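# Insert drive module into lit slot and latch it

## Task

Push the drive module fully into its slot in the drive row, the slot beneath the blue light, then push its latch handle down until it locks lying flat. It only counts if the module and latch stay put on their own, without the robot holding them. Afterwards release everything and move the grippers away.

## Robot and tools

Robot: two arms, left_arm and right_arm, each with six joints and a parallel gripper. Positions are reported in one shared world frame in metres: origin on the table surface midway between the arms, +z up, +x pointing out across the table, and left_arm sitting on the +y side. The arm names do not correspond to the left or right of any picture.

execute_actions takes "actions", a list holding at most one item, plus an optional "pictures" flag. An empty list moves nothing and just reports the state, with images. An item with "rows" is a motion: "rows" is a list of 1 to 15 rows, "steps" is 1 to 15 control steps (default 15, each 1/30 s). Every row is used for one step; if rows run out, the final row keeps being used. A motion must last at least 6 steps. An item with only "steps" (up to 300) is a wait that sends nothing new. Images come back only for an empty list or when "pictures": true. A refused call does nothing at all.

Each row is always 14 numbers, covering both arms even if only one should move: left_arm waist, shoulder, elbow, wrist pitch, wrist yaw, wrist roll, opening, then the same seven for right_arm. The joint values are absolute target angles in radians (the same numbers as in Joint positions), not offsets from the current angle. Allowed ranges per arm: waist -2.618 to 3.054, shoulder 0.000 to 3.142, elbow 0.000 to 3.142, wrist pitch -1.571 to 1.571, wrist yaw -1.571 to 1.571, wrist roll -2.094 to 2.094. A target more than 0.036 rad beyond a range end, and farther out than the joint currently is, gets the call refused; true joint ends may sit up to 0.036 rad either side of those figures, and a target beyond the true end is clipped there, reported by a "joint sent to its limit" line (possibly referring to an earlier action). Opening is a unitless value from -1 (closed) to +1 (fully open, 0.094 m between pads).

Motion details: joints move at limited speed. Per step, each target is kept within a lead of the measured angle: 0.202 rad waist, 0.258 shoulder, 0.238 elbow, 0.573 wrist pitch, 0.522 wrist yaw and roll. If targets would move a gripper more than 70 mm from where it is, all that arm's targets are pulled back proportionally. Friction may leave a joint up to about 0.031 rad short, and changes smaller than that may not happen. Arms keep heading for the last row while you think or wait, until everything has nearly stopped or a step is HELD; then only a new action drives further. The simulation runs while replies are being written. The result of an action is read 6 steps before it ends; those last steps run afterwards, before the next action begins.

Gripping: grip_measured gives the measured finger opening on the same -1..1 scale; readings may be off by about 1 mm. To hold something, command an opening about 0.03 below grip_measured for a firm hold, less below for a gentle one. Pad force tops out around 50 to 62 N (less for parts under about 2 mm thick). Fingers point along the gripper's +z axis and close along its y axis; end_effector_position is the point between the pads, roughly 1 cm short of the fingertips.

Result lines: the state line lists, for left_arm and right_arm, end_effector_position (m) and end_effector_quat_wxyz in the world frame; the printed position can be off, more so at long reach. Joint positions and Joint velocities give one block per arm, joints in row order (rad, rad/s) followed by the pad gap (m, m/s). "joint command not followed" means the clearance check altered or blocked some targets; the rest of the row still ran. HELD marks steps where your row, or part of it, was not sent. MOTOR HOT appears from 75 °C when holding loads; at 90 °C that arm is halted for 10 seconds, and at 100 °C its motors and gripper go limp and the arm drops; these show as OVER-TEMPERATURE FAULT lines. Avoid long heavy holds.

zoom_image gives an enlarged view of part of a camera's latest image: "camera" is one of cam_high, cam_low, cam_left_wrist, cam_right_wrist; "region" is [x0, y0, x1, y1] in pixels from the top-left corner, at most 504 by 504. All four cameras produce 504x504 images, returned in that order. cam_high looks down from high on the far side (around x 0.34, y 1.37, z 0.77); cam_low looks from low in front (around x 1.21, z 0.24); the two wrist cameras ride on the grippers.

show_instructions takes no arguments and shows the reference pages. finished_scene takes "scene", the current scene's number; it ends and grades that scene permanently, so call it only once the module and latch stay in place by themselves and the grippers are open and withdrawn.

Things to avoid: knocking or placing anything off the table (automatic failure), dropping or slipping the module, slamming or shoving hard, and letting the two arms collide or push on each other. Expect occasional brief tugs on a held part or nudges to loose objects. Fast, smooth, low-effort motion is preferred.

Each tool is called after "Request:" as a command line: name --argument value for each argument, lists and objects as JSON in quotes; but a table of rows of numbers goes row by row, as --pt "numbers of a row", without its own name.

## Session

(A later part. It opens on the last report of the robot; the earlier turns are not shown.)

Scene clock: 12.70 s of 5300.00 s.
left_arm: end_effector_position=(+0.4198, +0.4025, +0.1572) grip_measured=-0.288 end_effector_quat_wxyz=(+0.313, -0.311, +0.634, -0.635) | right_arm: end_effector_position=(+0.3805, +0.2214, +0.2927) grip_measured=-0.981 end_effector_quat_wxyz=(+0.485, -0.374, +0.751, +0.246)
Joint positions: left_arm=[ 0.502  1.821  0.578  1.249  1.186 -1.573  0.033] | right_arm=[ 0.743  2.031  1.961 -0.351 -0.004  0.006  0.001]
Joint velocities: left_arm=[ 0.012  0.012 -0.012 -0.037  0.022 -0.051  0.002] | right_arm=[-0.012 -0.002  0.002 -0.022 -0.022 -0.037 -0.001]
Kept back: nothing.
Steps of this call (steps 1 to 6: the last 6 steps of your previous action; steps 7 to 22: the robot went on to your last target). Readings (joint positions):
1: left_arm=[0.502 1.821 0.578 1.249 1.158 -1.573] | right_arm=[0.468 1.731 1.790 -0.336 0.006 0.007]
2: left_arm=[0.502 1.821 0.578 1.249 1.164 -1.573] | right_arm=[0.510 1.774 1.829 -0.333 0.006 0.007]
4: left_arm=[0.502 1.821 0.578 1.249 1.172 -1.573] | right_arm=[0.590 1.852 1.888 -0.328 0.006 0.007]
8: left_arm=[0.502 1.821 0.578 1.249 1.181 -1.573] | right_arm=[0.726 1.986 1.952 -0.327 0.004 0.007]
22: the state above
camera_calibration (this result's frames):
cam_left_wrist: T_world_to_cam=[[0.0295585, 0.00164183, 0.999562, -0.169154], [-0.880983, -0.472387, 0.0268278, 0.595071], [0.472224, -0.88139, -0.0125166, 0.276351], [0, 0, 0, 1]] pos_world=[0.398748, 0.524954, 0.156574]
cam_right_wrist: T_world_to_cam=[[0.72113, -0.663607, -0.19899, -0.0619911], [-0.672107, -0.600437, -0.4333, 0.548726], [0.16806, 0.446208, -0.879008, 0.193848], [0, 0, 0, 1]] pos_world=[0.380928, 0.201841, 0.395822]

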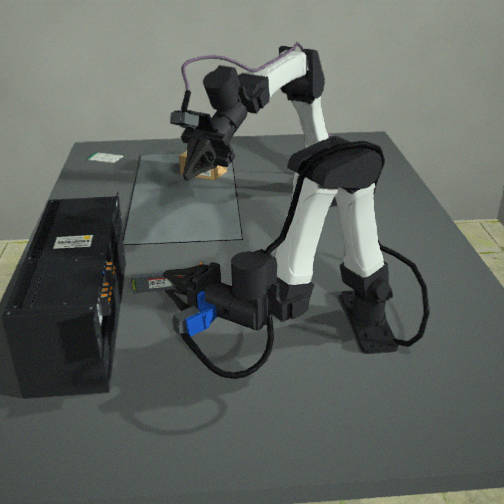

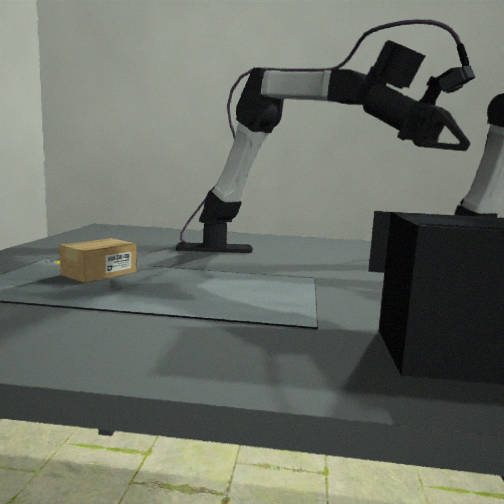

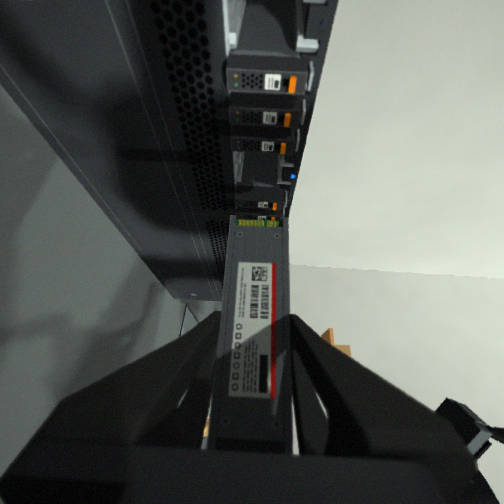

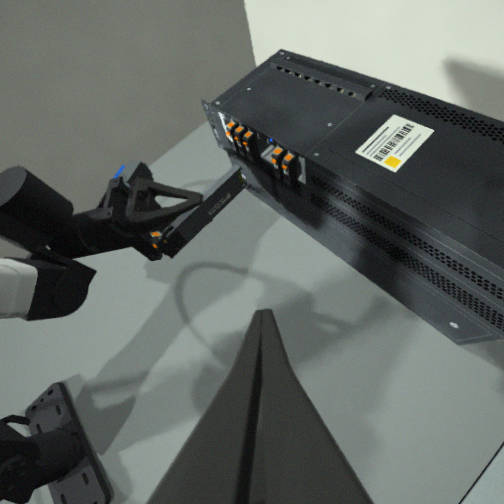

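Request:
execute_actions --actions '[{"rows":[[0.485,1.83,0.61,1.22,1.195,-1.58,-0.33,0.74,2.01,1.98,-0.34,0,0,-1],[0.475,1.84,0.63,1.2,1.195,-1.58,-0.33,0.74,2.01,1.98,-0.34,0,0,-1],[0.468,1.85,0.65,1.19,1.195,-1.58,-0.33,0.74,2.01,1.98,-0.34,0,0,-1],[0.462,1.86,0.665,1.19,1.195,-1.58,-0.33,0.74,2.01,1.98,-0.34,0,0,-1],[0.457,1.87,0.68,1.19,1.195,-1.58,-0.33,0.74,2.01,1.98,-0.34,0,0,-1],[0.457,1.88,0.692,1.19,1.195,-1.58,-0.33,0.74,2.01,1.98,-0.34,0,0,-1]],"steps":15}]'

Request:
execute_actions --actions '[{"steps":10}]' --pictures true

Request:
zoom_image --camera "cam_left_wrist" --region '[200, 110, 330, 260]'

Request:
zoom_image --camera "cam_right_wrist" --region '[140, 90, 330, 270]'

Scene clock: 14.50 s of 5300.00 s.
left_arm: end_effector_position=(+0.4392, +0.3972, +0.1599) grip_measured=-0.288 end_effector_quat_wxyz=(+0.300, -0.300, +0.640, -0.641) | right_arm: end_effector_position=(+0.3805, +0.2214, +0.2927) grip_measured=-0.981 end_effector_quat_wxyz=(+0.485, -0.374, +0.751, +0.246)
Joint positions: left_arm=[ 0.464  1.866  0.667  1.201  1.187 -1.573  0.033] | right_arm=[ 0.743  2.031  1.961 -0.351 -0.004  0.006  0.001]
Joint velocities: left_arm=[ 0.002  0.032  0.037 -0.051  0.007  0.066 -0.   ] | right_arm=[ 0.012 -0.002 -0.007 -0.007 -0.051  0.037  0.001]
Steps of this call (steps 1 to 30: the robot went on to your last target; steps 31 to 45: nothing new was sent; steps 46 to 54: the first 9 steps of this action). Readings (joint positions):
46: left_arm=[0.501 1.821 0.578 1.246 1.186 -1.573] | right_arm=[0.743 2.031 1.961 -0.351 -0.004 0.006]
47: left_arm=[0.499 1.822 0.581 1.237 1.186 -1.573] | right_arm=[0.743 2.031 1.961 -0.351 -0.004 0.006]
49: left_arm=[0.485 1.833 0.608 1.220 1.187 -1.573] | right_arm=[0.743 2.031 1.961 -0.351 -0.004 0.006]
53: left_arm=[0.465 1.864 0.664 1.204 1.187 -1.573] | right_arm=[0.743 2.031 1.961 -0.351 -0.004 0.006]
54: the state above

Scene clock: 14.83 s of 5300.00 s.
left_arm: end_effector_position=(+0.4394, +0.3973, +0.1580) grip_measured=-0.288 end_effector_quat_wxyz=(+0.296, -0.303, +0.640, -0.641) | right_arm: end_effector_position=(+0.3805, +0.2214, +0.2927) grip_measured=-0.981 end_effector_quat_wxyz=(+0.485, -0.374, +0.751, +0.246)
Joint positions: left_arm=[ 0.464  1.868  0.667  1.192  1.187 -1.573  0.033] | right_arm=[ 0.743  2.031  1.961 -0.351 -0.004  0.006  0.001]
Joint velocities: left_arm=[-0.007  0.002  0.007 -0.051 -0.022 -0.022 -0.   ] | right_arm=[-0.012 -0.007 -0.022 -0.037 -0.11  -0.051  0.001]
Kept back: nothing.
Steps of this call (steps 1 to 6: the last 6 steps of your previous action; steps 7 to 10: the robot went on to your last target). Readings (joint positions):
1: left_arm=[0.464 1.867 0.667 1.199 1.187 -1.573] | right_arm=[0.743 2.031 1.961 -0.351 -0.004 0.006]
2: left_arm=[0.464 1.868 0.667 1.197 1.187 -1.573] | right_arm=[0.743 2.031 1.961 -0.351 -0.004 0.006]
4: left_arm=[0.464 1.868 0.667 1.194 1.187 -1.573] | right_arm=[0.743 2.031 1.961 -0.351 -0.004 0.006]
8: left_arm=[0.464 1.868 0.667 1.192 1.187 -1.573] | right_arm=[0.743 2.031 1.961 -0.351 -0.004 0.006]
10: the state above
camera_calibration (this result's frames):
cam_left_wrist: T_world_to_cam=[[0.041704, 0.00694856, 0.999106, -0.177911], [-0.898451, -0.437197, 0.0405432, 0.601424], [0.437088, -0.899339, -0.0119899, 0.285053], [0, 0, 0, 1]] pos_world=[0.423177, 0.520536, 0.156786]
cam_right_wrist: T_world_to_cam=[[0.72113, -0.663607, -0.19899, -0.0619911], [-0.672107, -0.600437, -0.4333, 0.548726], [0.16806, 0.446208, -0.879008, 0.193848], [0, 0, 0, 1]] pos_world=[0.380928, 0.201841, 0.395822]

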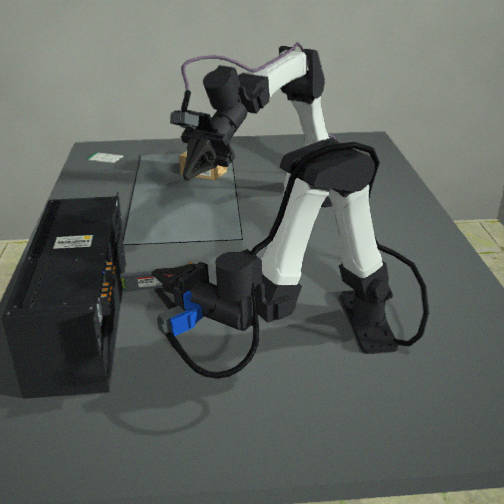

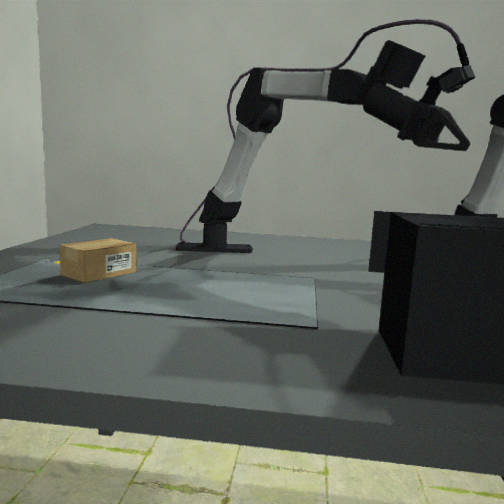

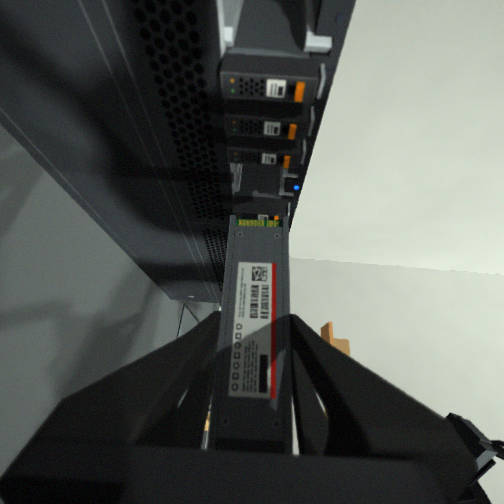

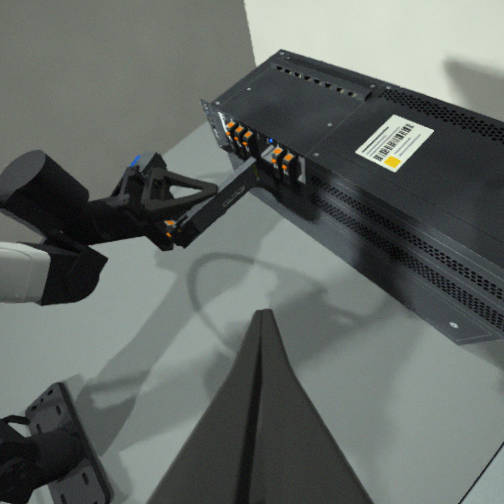

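Region (200, 110, 330, 260) of cam_left_wrist's 504x504 image, scaled by 3.360, with more detail than that image has; it fills the left 437 columns of this view, and the rest is white.

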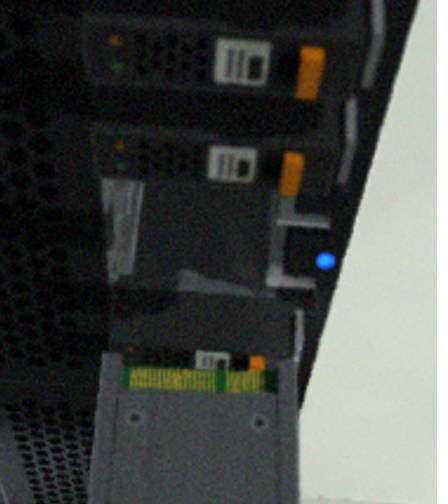

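Region (140, 90, 330, 270) of cam_right_wrist's 504x504 image, scaled by 2.653, with more detail than that image has; it fills the top 477 rows of this view, and the rest is white.

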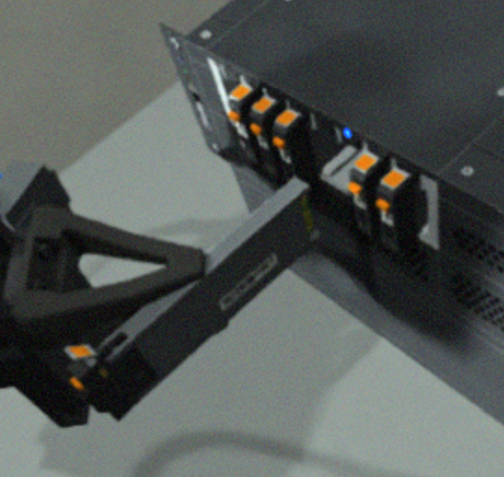

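Request:
zoom_image --camera "cam_right_wrist" --region '[215, 115, 305, 205]'

Request:
zoom_image --camera "cam_right_wrist" --region '[150, 170, 240, 260]'

Region (215, 115, 305, 205) of cam_right_wrist's 504x504 image, scaled by 5.600, with more detail than that image has.

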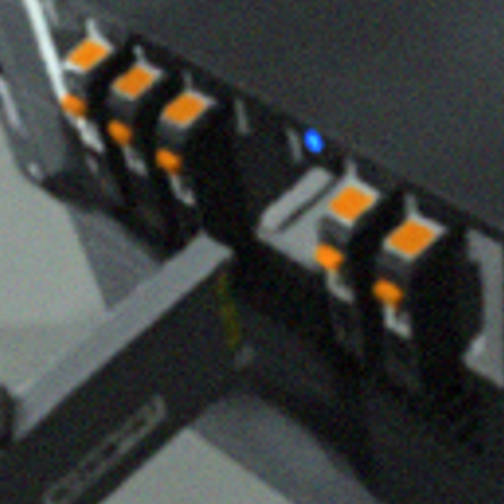

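Region (150, 170, 240, 260) of cam_right_wrist's 504x504 image, scaled by 5.600, with more detail than that image has.

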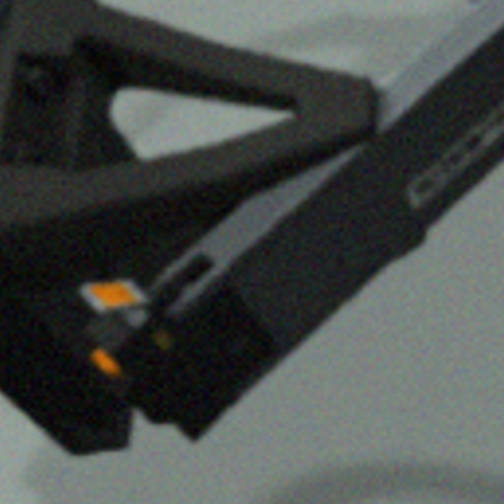

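Request:
execute_actions --actions '[{"rows":[[0.445,1.885,0.70,1.195,1.15,-1.58,-0.33,0.74,2.01,1.98,-0.34,0,0,-1],[0.435,1.89,0.71,1.195,1.13,-1.58,-0.33,0.74,2.01,1.98,-0.34,0,0,-1],[0.4255,1.897,0.718,1.195,1.13,-1.58,-0.33,0.74,2.01,1.98,-0.34,0,0,-1]],"steps":15}]'

Request:
execute_actions --actions '[{"steps":12}]' --pictures true

Request:
zoom_image --camera "cam_left_wrist" --region '[210, 150, 320, 260]'

Request:
zoom_image --camera "cam_right_wrist" --region '[215, 115, 305, 205]'

Scene clock: 16.87 s of 5300.00 s.
left_arm: end_effector_position=(+0.4498, +0.3914, +0.1588) grip_measured=-0.288 end_effector_quat_wxyz=(+0.299, -0.302, +0.640, -0.640) | right_arm: end_effector_position=(+0.3805, +0.2214, +0.2927) grip_measured=-0.981 end_effector_quat_wxyz=(+0.485, -0.374, +0.751, +0.246)
Joint positions: left_arm=[ 0.432  1.885  0.692  1.191  1.151 -1.573  0.033] | right_arm=[ 0.743  2.031  1.961 -0.351 -0.004  0.006  0.001]
Joint velocities: left_arm=[ 0.002 -0.012 -0.012 -0.022 -0.066 -0.007  0.   ] | right_arm=[ 0.017 -0.007 -0.007  0.037  0.051  0.007 -0.   ]
Steps of this call (steps 1 to 30: the robot went on to your last target; steps 31 to 52: nothing new was sent; steps 53 to 61: the first 9 steps of this action). Readings (joint positions):
53: left_arm=[0.463 1.868 0.667 1.191 1.184 -1.573] | right_arm=[0.743 2.031 1.961 -0.351 -0.004 0.006]
54: left_arm=[0.460 1.869 0.670 1.191 1.177 -1.573] | right_arm=[0.743 2.031 1.961 -0.351 -0.004 0.006]
56: left_arm=[0.446 1.879 0.684 1.191 1.164 -1.573] | right_arm=[0.743 2.031 1.961 -0.351 -0.004 0.006]
60: left_arm=[0.432 1.885 0.692 1.191 1.152 -1.573] | right_arm=[0.743 2.031 1.961 -0.351 -0.004 0.006]
61: the state above

Scene clock: 17.27 s of 5300.00 s.
left_arm: end_effector_position=(+0.4505, +0.3922, +0.1587) grip_measured=-0.288 end_effector_quat_wxyz=(+0.302, -0.304, +0.639, -0.639) | right_arm: end_effector_position=(+0.3805, +0.2214, +0.2927) grip_measured=-0.981 end_effector_quat_wxyz=(+0.485, -0.374, +0.751, +0.246)
Joint positions: left_arm=[ 0.432  1.885  0.692  1.191  1.144 -1.573  0.033] | right_arm=[ 0.743  2.031  1.961 -0.351 -0.004  0.006  0.001]
Joint velocities: left_arm=[ 0.007 -0.022 -0.007  0.007  0.022 -0.037 -0.   ] | right_arm=[-0.012 -0.007  0.007 -0.051 -0.037  0.037 -0.001]
Kept back: nothing.
Steps of this call (steps 1 to 6: the last 6 steps of your previous action; steps 7 to 12: the robot went on to your last target). Readings (joint positions):
1: left_arm=[0.432 1.885 0.692 1.191 1.149 -1.573] | right_arm=[0.743 2.031 1.961 -0.351 -0.004 0.006]
2: left_arm=[0.432 1.885 0.692 1.191 1.148 -1.573] | right_arm=[0.743 2.031 1.961 -0.351 -0.004 0.006]
4: left_arm=[0.432 1.885 0.692 1.191 1.146 -1.573] | right_arm=[0.743 2.031 1.961 -0.351 -0.004 0.006]
8: left_arm=[0.432 1.885 0.692 1.191 1.144 -1.573] | right_arm=[0.743 2.031 1.961 -0.351 -0.004 0.006]
12: the state above
camera_calibration (this result's frames):
cam_left_wrist: T_world_to_cam=[[0.0356544, 0.00401192, 0.999356, -0.175269], [-0.893952, -0.446894, 0.033688, 0.612033], [0.446742, -0.894578, -0.0123473, 0.269465], [0, 0, 0, 1]] pos_world=[0.432996, 0.515274, 0.157865]
cam_right_wrist: T_world_to_cam=[[0.72113, -0.663607, -0.19899, -0.0619911], [-0.672107, -0.600437, -0.4333, 0.548726], [0.16806, 0.446208, -0.879008, 0.193848], [0, 0, 0, 1]] pos_world=[0.380928, 0.201841, 0.395822]

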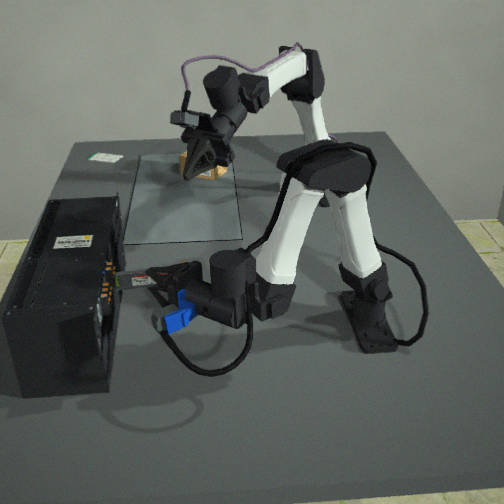

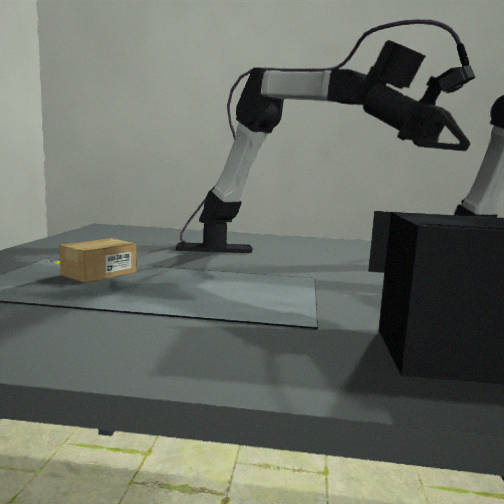

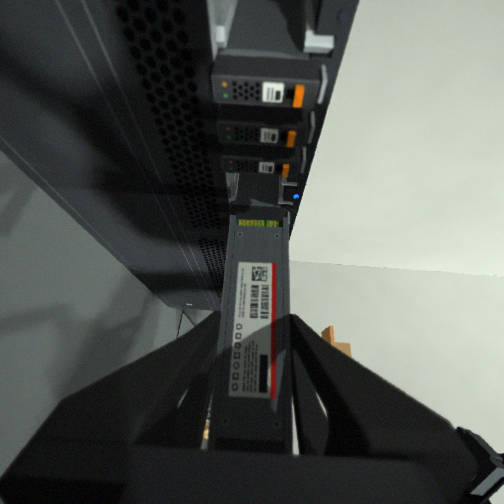

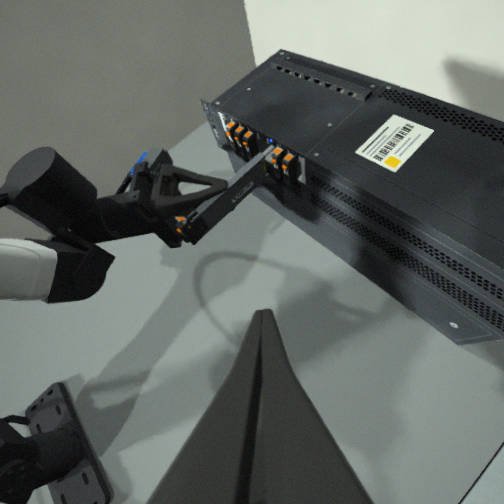

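Region (210, 150, 320, 260) of cam_left_wrist's 504x504 image, scaled by 4.582, with more detail than that image has.

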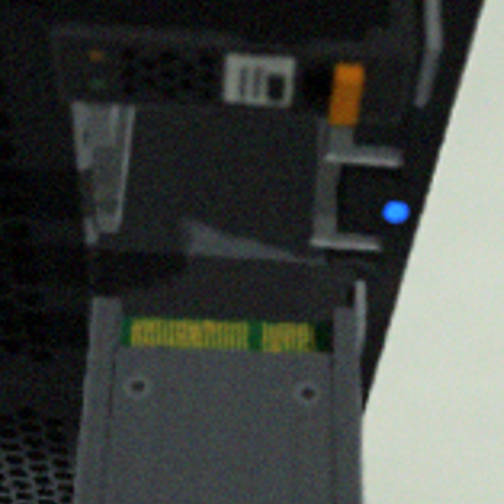

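Region (215, 115, 305, 205) of cam_right_wrist's 504x504 image, scaled by 5.600, with more detail than that image has.

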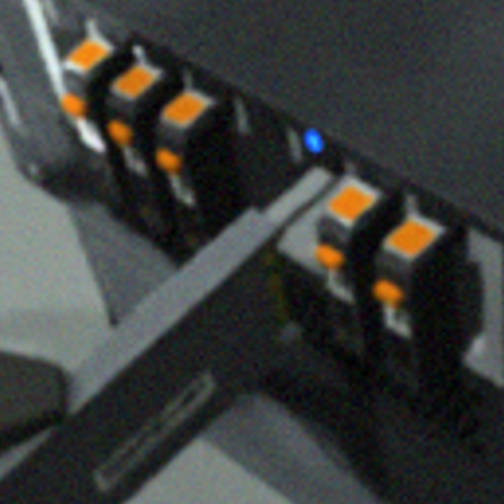

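Request:
execute_actions --actions '[{"rows":[[0.42,1.91,0.73,1.17,1.11,-1.58,-0.33,0.74,2.01,1.98,-0.34,0,0,-1],[0.415,1.92,0.74,1.17,1.11,-1.58,-0.33,0.74,2.01,1.98,-0.34,0,0,-1],[0.409,1.928,0.75,1.178,1.112,-1.58,-0.33,0.74,2.01,1.98,-0.34,0,0,-1],[0.409,1.933,0.76,1.178,1.112,-1.58,-0.33,0.74,2.01,1.98,-0.34,0,0,-1],[0.409,1.937,0.77,1.178,1.112,-1.58,-0.33,0.74,2.01,1.98,-0.34,0,0,-1]],"steps":15}]'

Request:
execute_actions --actions '[{"steps":12}]' --pictures true

Request:
zoom_image --camera "cam_left_wrist" --region '[210, 150, 320, 260]'

Request:
zoom_image --camera "cam_right_wrist" --region '[215, 115, 305, 205]'

Scene clock: 18.40 s of 5300.00 s.
left_arm: end_effector_position=(+0.4640, +0.3937, +0.1557) grip_measured=-0.288 end_effector_quat_wxyz=(+0.301, -0.307, +0.638, -0.639) | right_arm: end_effector_position=(+0.3805, +0.2214, +0.2927) grip_measured=-0.981 end_effector_quat_wxyz=(+0.485, -0.374, +0.751, +0.246)
Joint positions: left_arm=[ 0.418  1.927  0.743  1.178  1.127 -1.573  0.033] | right_arm=[ 0.743  2.031  1.961 -0.351 -0.004  0.006  0.001]
Joint velocities: left_arm=[ 0.007 -0.022  0.007  0.037  0.007 -0.007  0.001] | right_arm=[-0.002 -0.002  0.007 -0.007 -0.022 -0.037  0.   ]
Steps of this call (steps 1 to 15: the robot went on to your last target; steps 16 to 25: nothing new was sent; steps 26 to 34: the first 9 steps of this action). Readings (joint positions):
26: left_arm=[0.432 1.886 0.694 1.189 1.142 -1.573] | right_arm=[0.743 2.031 1.961 -0.351 -0.004 0.006]
27: left_arm=[0.431 1.891 0.699 1.186 1.139 -1.573] | right_arm=[0.743 2.031 1.961 -0.351 -0.004 0.006]
29: left_arm=[0.425 1.908 0.718 1.184 1.134 -1.573] | right_arm=[0.743 2.031 1.961 -0.351 -0.004 0.006]
33: left_arm=[0.418 1.927 0.742 1.178 1.128 -1.573] | right_arm=[0.743 2.031 1.961 -0.351 -0.004 0.006]
34: the state above

Scene clock: 18.80 s of 5300.00 s.
left_arm: end_effector_position=(+0.4643, +0.3940, +0.1560) grip_measured=-0.288 end_effector_quat_wxyz=(+0.302, -0.307, +0.638, -0.639) | right_arm: end_effector_position=(+0.3805, +0.2214, +0.2927) grip_measured=-0.981 end_effector_quat_wxyz=(+0.485, -0.374, +0.751, +0.246)
Joint positions: left_arm=[ 0.418  1.927  0.744  1.178  1.125 -1.573  0.033] | right_arm=[ 0.743  2.031  1.961 -0.351 -0.004  0.006  0.001]
Joint velocities: left_arm=[ 0.007  0.027 -0.022  0.022 -0.037 -0.022  0.   ] | right_arm=[-0.002 -0.002 -0.012 -0.066  0.037 -0.11  -0.002]
Kept back: nothing.
Steps of this call (steps 1 to 6: the last 6 steps of your previous action; steps 7 to 12: the robot went on to your last target). Readings (joint positions):
1: left_arm=[0.418 1.927 0.744 1.178 1.127 -1.573] | right_arm=[0.743 2.031 1.961 -0.351 -0.004 0.006]
2: left_arm=[0.418 1.927 0.744 1.178 1.126 -1.573] | right_arm=[0.743 2.031 1.961 -0.351 -0.004 0.006]
4: left_arm=[0.418 1.927 0.744 1.178 1.126 -1.573] | right_arm=[0.743 2.031 1.961 -0.351 -0.004 0.006]
8: left_arm=[0.418 1.927 0.744 1.178 1.125 -1.573] | right_arm=[0.743 2.031 1.961 -0.351 -0.004 0.006]
12: the state above
camera_calibration (this result's frames):
cam_left_wrist: T_world_to_cam=[[0.0387519, 0.00560153, 0.999233, -0.175027], [-0.891959, -0.45059, 0.0371176, 0.625222], [0.450453, -0.892713, -0.0124649, 0.262391], [0, 0, 0, 1]] pos_world=[0.446261, 0.51694, 0.154957]
cam_right_wrist: T_world_to_cam=[[0.72113, -0.663607, -0.19899, -0.0619911], [-0.672107, -0.600437, -0.4333, 0.548726], [0.16806, 0.446208, -0.879008, 0.193848], [0, 0, 0, 1]] pos_world=[0.380928, 0.201841, 0.395822]

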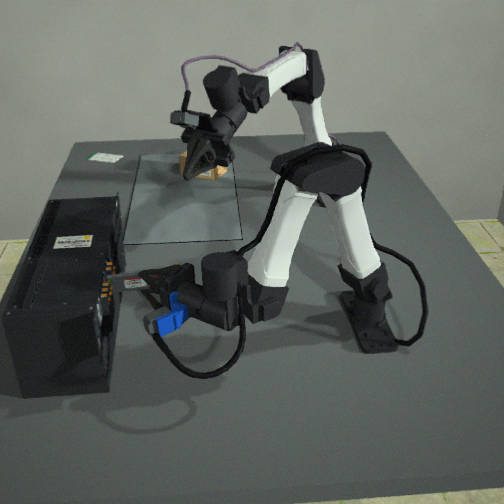

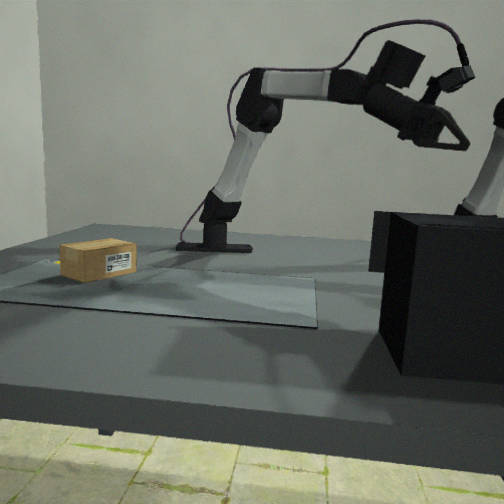

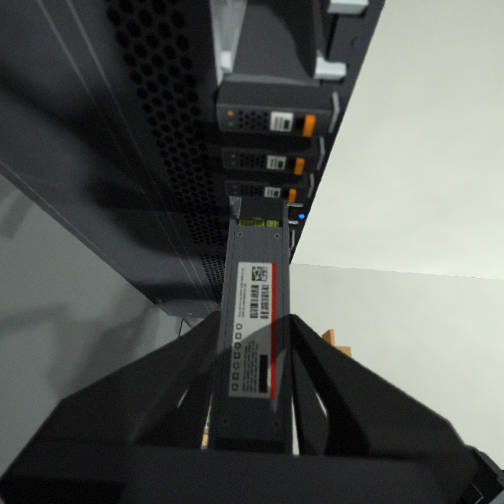

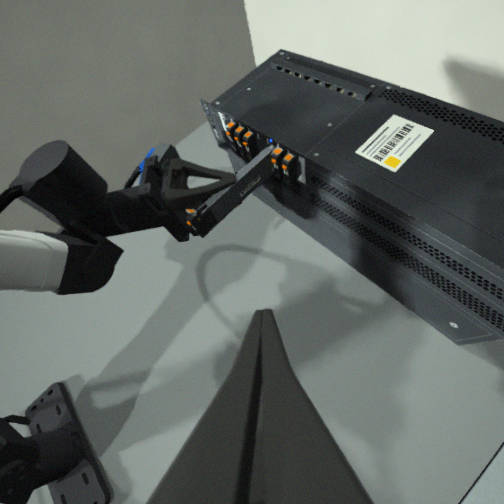

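Region (210, 150, 320, 260) of cam_left_wrist's 504x504 image, scaled by 4.582, with more detail than that image has.

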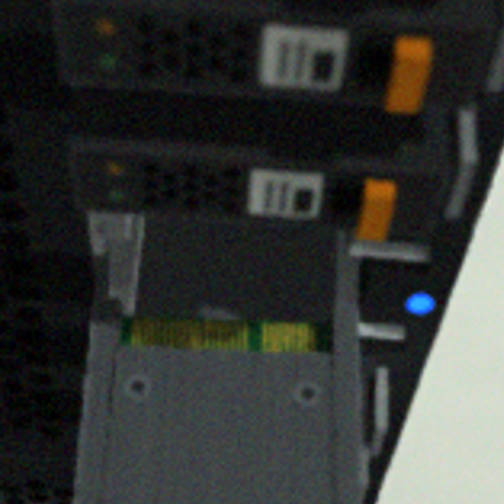

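Region (215, 115, 305, 205) of cam_right_wrist's 504x504 image, scaled by 5.600, with more detail than that image has.

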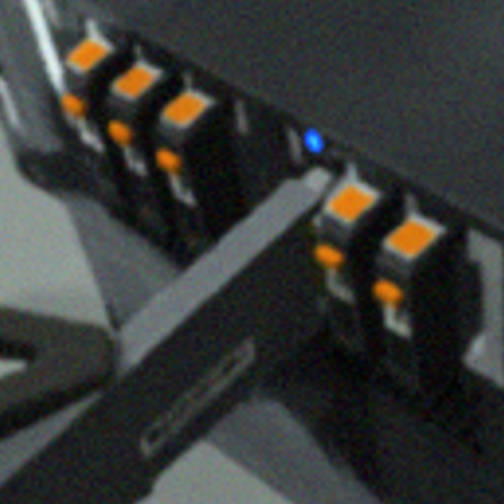

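Request:
execute_actions --actions '[{"rows":[[0.40,1.937,0.778,1.178,1.112,-1.58,-0.33,0.74,2.01,1.98,-0.34,0,0,-1],[0.40,1.937,0.78,1.178,1.112,-1.58,-0.33,0.74,2.01,1.98,-0.34,0,0,-1],[0.402,1.941,0.785,1.175,1.108,-1.58,-0.33,0.74,2.01,1.98,-0.34,0,0,-1],[0.40,1.944,0.79,1.173,1.105,-1.58,-0.33,0.74,2.01,1.98,-0.34,0,0,-1],[0.399,1.948,0.795,1.17,1.102,-1.58,-0.33,0.74,2.01,1.98,-0.34,0,0,-1],[0.397,1.952,0.80,1.168,1.1,-1.58,-0.33,0.74,2.01,1.98,-0.34,0,0,-1],[0.396,1.956,0.806,1.165,1.097,-1.58,-0.33,0.74,2.01,1.98,-0.34,0,0,-1],[0.394,1.96,0.811,1.163,1.097,-1.58,-0.33,0.74,2.01,1.98,-0.34,0,0,-1],[0.393,1.964,0.816,1.161,1.097,-1.58,-0.33,0.74,2.01,1.98,-0.34,0,0,-1],[0.392,1.967,0.821,1.161,1.097,-1.58,-0.33,0.74,2.01,1.98,-0.34,0,0,-1]],"steps":15}]'

Request:
execute_actions --actions '[{"steps":14}]' --pictures true

Request:
zoom_image --camera "cam_left_wrist" --region '[210, 170, 320, 280]'

Request:
zoom_image --camera "cam_right_wrist" --region '[215, 115, 305, 205]'

Scene clock: 19.60 s of 5300.00 s.
left_arm: end_effector_position=(+0.4695, +0.3916, +0.1587) grip_measured=-0.288 end_effector_quat_wxyz=(+0.300, -0.298, +0.640, -0.641) | right_arm: end_effector_position=(+0.3805, +0.2214, +0.2927) grip_measured=-0.981 end_effector_quat_wxyz=(+0.485, -0.374, +0.751, +0.246)
Joint positions: left_arm=[ 0.408  1.939  0.772  1.172  1.132 -1.573  0.033] | right_arm=[ 0.743  2.031  1.961 -0.351 -0.004  0.006  0.001]
Joint velocities: left_arm=[-0.002  0.061  0.066 -0.051  0.037 -0.139 -0.   ] | right_arm=[-0.002  0.007 -0.007  0.081  0.022 -0.081 -0.001]
Steps of this call (steps 1 to 15: the robot went on to your last target; steps 16 to 24: the first 9 steps of this action). Readings (joint positions):
16: left_arm=[0.417 1.927 0.744 1.178 1.125 -1.573] | right_arm=[0.743 2.031 1.961 -0.351 -0.004 0.006]
17: left_arm=[0.415 1.927 0.744 1.178 1.125 -1.573] | right_arm=[0.743 2.031 1.961 -0.351 -0.004 0.006]
19: left_arm=[0.411 1.928 0.750 1.175 1.124 -1.573] | right_arm=[0.743 2.031 1.961 -0.351 -0.004 0.006]
23: left_arm=[0.408 1.938 0.770 1.172 1.128 -1.573] | right_arm=[0.743 2.031 1.961 -0.351 -0.004 0.006]
24: the state above

Scene clock: 20.07 s of 5300.00 s.
left_arm: end_effector_position=(+0.4696, +0.3907, +0.1584) grip_measured=-0.288 end_effector_quat_wxyz=(+0.297, -0.294, +0.642, -0.643) | right_arm: end_effector_position=(+0.3805, +0.2214, +0.2927) grip_measured=-0.981 end_effector_quat_wxyz=(+0.485, -0.374, +0.751, +0.246)
Joint positions: left_arm=[ 0.408  1.945  0.778  1.172  1.143 -1.573  0.033] | right_arm=[ 0.743  2.031  1.961 -0.351 -0.004  0.006  0.001]
Joint velocities: left_arm=[-0.022 -0.002 -0.002 -0.066 -0.095 -0.037  0.   ] | right_arm=[-0.002  0.012  0.002  0.007 -0.066  0.037  0.001]
Kept back: nothing.
Steps of this call (steps 1 to 6: the last 6 steps of your previous action; steps 7 to 14: the robot went on to your last target). Readings (joint positions):
1: left_arm=[0.408 1.942 0.774 1.172 1.136 -1.573] | right_arm=[0.743 2.031 1.961 -0.351 -0.004 0.006]
2: left_arm=[0.408 1.943 0.776 1.172 1.139 -1.573] | right_arm=[0.743 2.031 1.961 -0.351 -0.004 0.006]
4: left_arm=[0.408 1.944 0.778 1.172 1.142 -1.573] | right_arm=[0.743 2.031 1.961 -0.351 -0.004 0.006]
8: left_arm=[0.408 1.945 0.778 1.172 1.143 -1.573] | right_arm=[0.743 2.031 1.961 -0.351 -0.004 0.006]
14: the state above
camera_calibration (this result's frames):
cam_left_wrist: T_world_to_cam=[[0.0288223, -0.0000201524, 0.999585, -0.170836], [-0.904153, -0.426414, 0.026062, 0.626451], [0.426236, -0.904528, -0.0123084, 0.2731], [0, 0, 0, 1]] pos_world=[0.454926, 0.514151, 0.1578]
cam_right_wrist: T_world_to_cam=[[0.72113, -0.663607, -0.19899, -0.0619911], [-0.672107, -0.600437, -0.4333, 0.548726], [0.16806, 0.446208, -0.879008, 0.193848], [0, 0, 0, 1]] pos_world=[0.380928, 0.201841, 0.395822]

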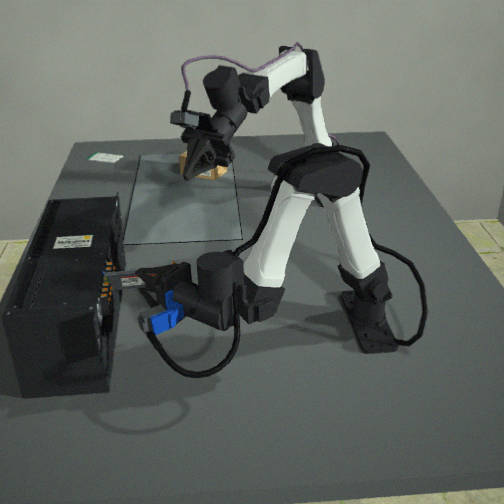

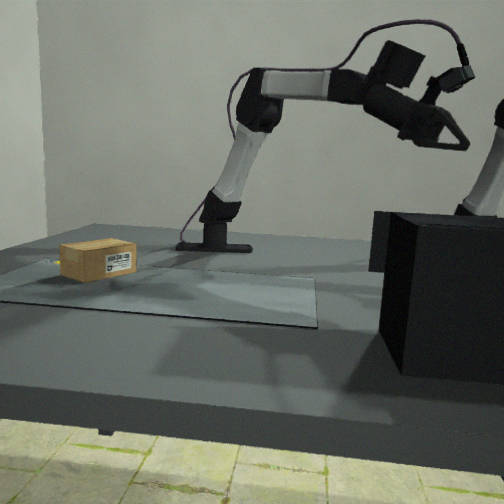

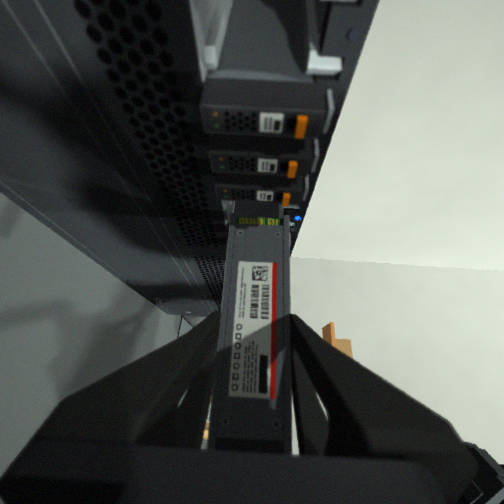

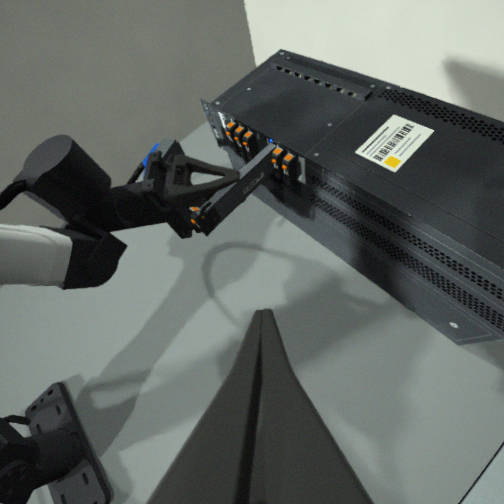

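Region (210, 170, 320, 280) of cam_left_wrist's 504x504 image, scaled by 4.582, with more detail than that image has.

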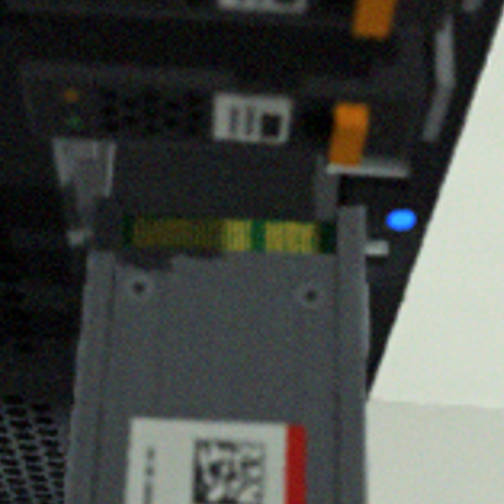

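Region (215, 115, 305, 205) of cam_right_wrist's 504x504 image, scaled by 5.600, with more detail than that image has.

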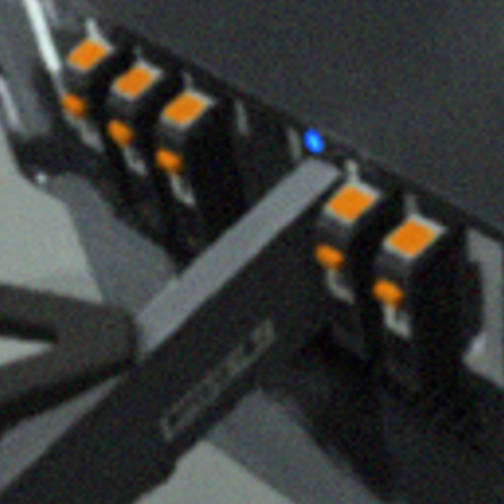

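Request:
execute_actions --actions '[{"rows":[[0.405,1.95,0.74,1.165,1.13,-1.58,-0.33,0.74,2.01,1.98,-0.34,0,0,-1],[0.405,1.95,0.76,1.165,1.13,-1.58,-0.33,0.74,2.01,1.98,-0.34,0,0,-1]],"steps":12}]'

Request:
execute_actions --actions '[{"steps":10}]' --pictures true

Request:
zoom_image --camera "cam_left_wrist" --region '[210, 170, 320, 280]'

Request:
zoom_image --camera "cam_right_wrist" --region '[180, 120, 300, 240]'

Scene clock: 20.80 s of 5300.00 s.
left_arm: end_effector_position=(+0.4684, +0.3907, +0.1549) grip_measured=-0.288 end_effector_quat_wxyz=(+0.292, -0.300, +0.642, -0.642) | right_arm: end_effector_position=(+0.3805, +0.2214, +0.2927) grip_measured=-0.981 end_effector_quat_wxyz=(+0.485, -0.374, +0.751, +0.246)
Joint positions: left_arm=[ 0.409  1.945  0.771  1.165  1.142 -1.573  0.033] | right_arm=[ 0.743  2.031  1.961 -0.351 -0.004  0.006  0.001]
Joint velocities: left_arm=[-0.002 -0.007  0.002 -0.007  0.022  0.022  0.   ] | right_arm=[-0.007  0.012  0.012 -0.037 -0.022 -0.037  0.001]
Steps of this call (steps 1 to 16: the robot went on to your last target; steps 17 to 22: the first 6 steps of this action). Readings (joint positions):
17: left_arm=[0.410 1.945 0.774 1.173 1.143 -1.573] | right_arm=[0.743 2.031 1.961 -0.351 -0.004 0.006]
18: left_arm=[0.410 1.945 0.772 1.172 1.143 -1.573] | right_arm=[0.743 2.031 1.961 -0.351 -0.004 0.006]
20: left_arm=[0.409 1.945 0.771 1.165 1.142 -1.573] | right_arm=[0.743 2.031 1.961 -0.351 -0.004 0.006]
22: the state above

Scene clock: 21.13 s of 5300.00 s.
left_arm: end_effector_position=(+0.4684, +0.3907, +0.1548) grip_measured=-0.288 end_effector_quat_wxyz=(+0.292, -0.301, +0.642, -0.642) | right_arm: end_effector_position=(+0.3805, +0.2214, +0.2927) grip_measured=-0.981 end_effector_quat_wxyz=(+0.485, -0.374, +0.751, +0.246)
Joint positions: left_arm=[ 0.409  1.945  0.771  1.164  1.142 -1.573  0.033] | right_arm=[ 0.743  2.031  1.961 -0.351 -0.004  0.006  0.001]
Joint velocities: left_arm=[-0.002 -0.027 -0.022 -0.11   0.007  0.051 -0.001] | right_arm=[-0.002 -0.002  0.002 -0.037 -0.051 -0.037 -0.001]
Kept back: nothing.
Steps of this call (steps 1 to 6: the last 6 steps of your previous action; steps 7 to 10: the robot went on to your last target). Readings (joint positions):
1: left_arm=[0.409 1.945 0.771 1.164 1.142 -1.573] | right_arm=[0.743 2.031 1.961 -0.351 -0.004 0.006]
2: left_arm=[0.409 1.945 0.771 1.164 1.142 -1.573] | right_arm=[0.743 2.031 1.961 -0.351 -0.004 0.006]
4: left_arm=[0.409 1.945 0.771 1.164 1.142 -1.573] | right_arm=[0.743 2.031 1.961 -0.351 -0.004 0.006]
8: left_arm=[0.409 1.945 0.771 1.164 1.142 -1.573] | right_arm=[0.743 2.031 1.961 -0.351 -0.004 0.006]
10: the state above
camera_calibration (this result's frames):
cam_left_wrist: T_world_to_cam=[[0.0433335, 0.00680129, 0.999038, -0.176568], [-0.902843, -0.427907, 0.0420742, 0.622899], [0.427781, -0.903797, -0.0124022, 0.272593], [0, 0, 0, 1]] pos_world=[0.453421, 0.514113, 0.153571]
cam_right_wrist: T_world_to_cam=[[0.72113, -0.663607, -0.19899, -0.0619911], [-0.672107, -0.600437, -0.4333, 0.548726], [0.16806, 0.446208, -0.879008, 0.193848], [0, 0, 0, 1]] pos_world=[0.380928, 0.201841, 0.395822]

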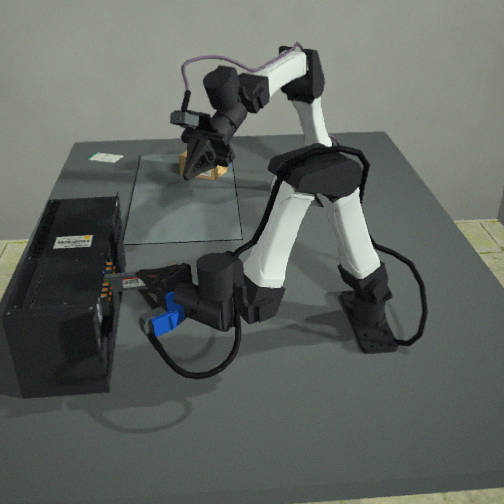

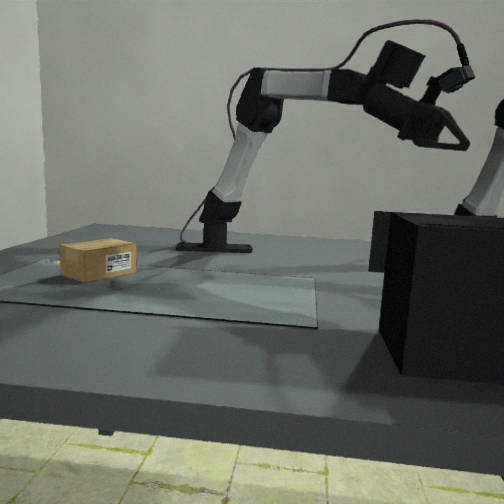

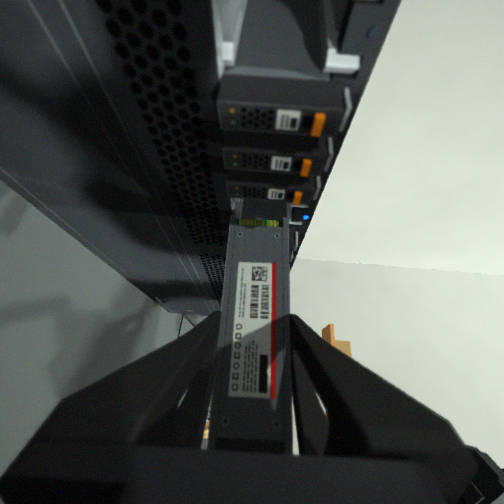

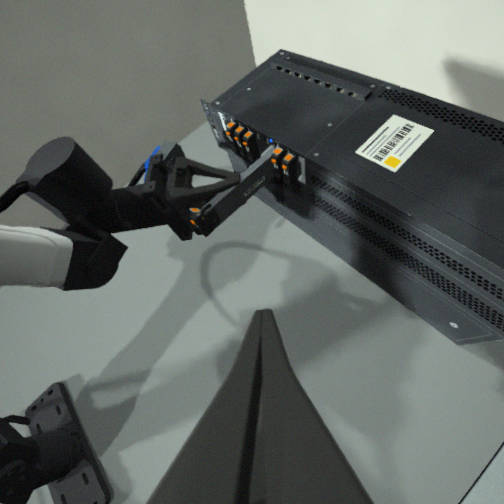

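Region (210, 170, 320, 280) of cam_left_wrist's 504x504 image, scaled by 4.582, with more detail than that image has.

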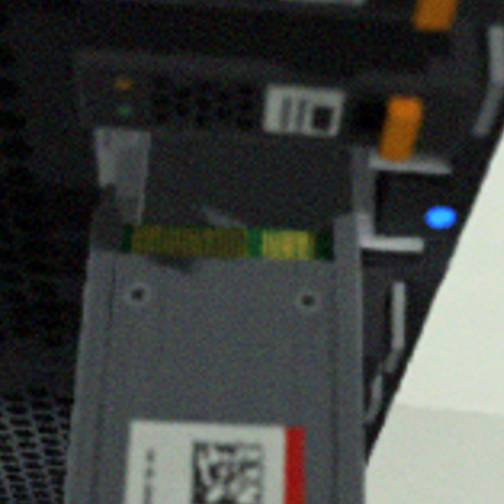

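Region (180, 120, 300, 240) of cam_right_wrist's 504x504 image, scaled by 4.200, with more detail than that image has.

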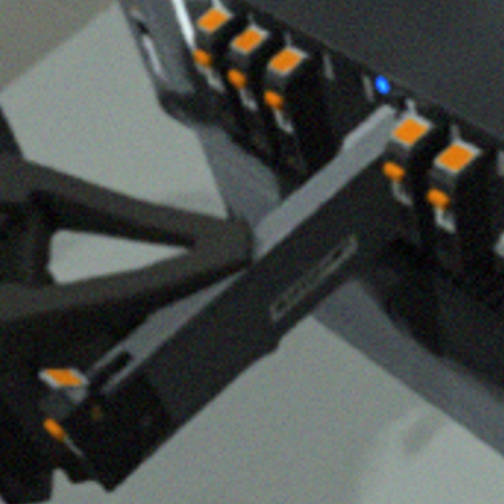

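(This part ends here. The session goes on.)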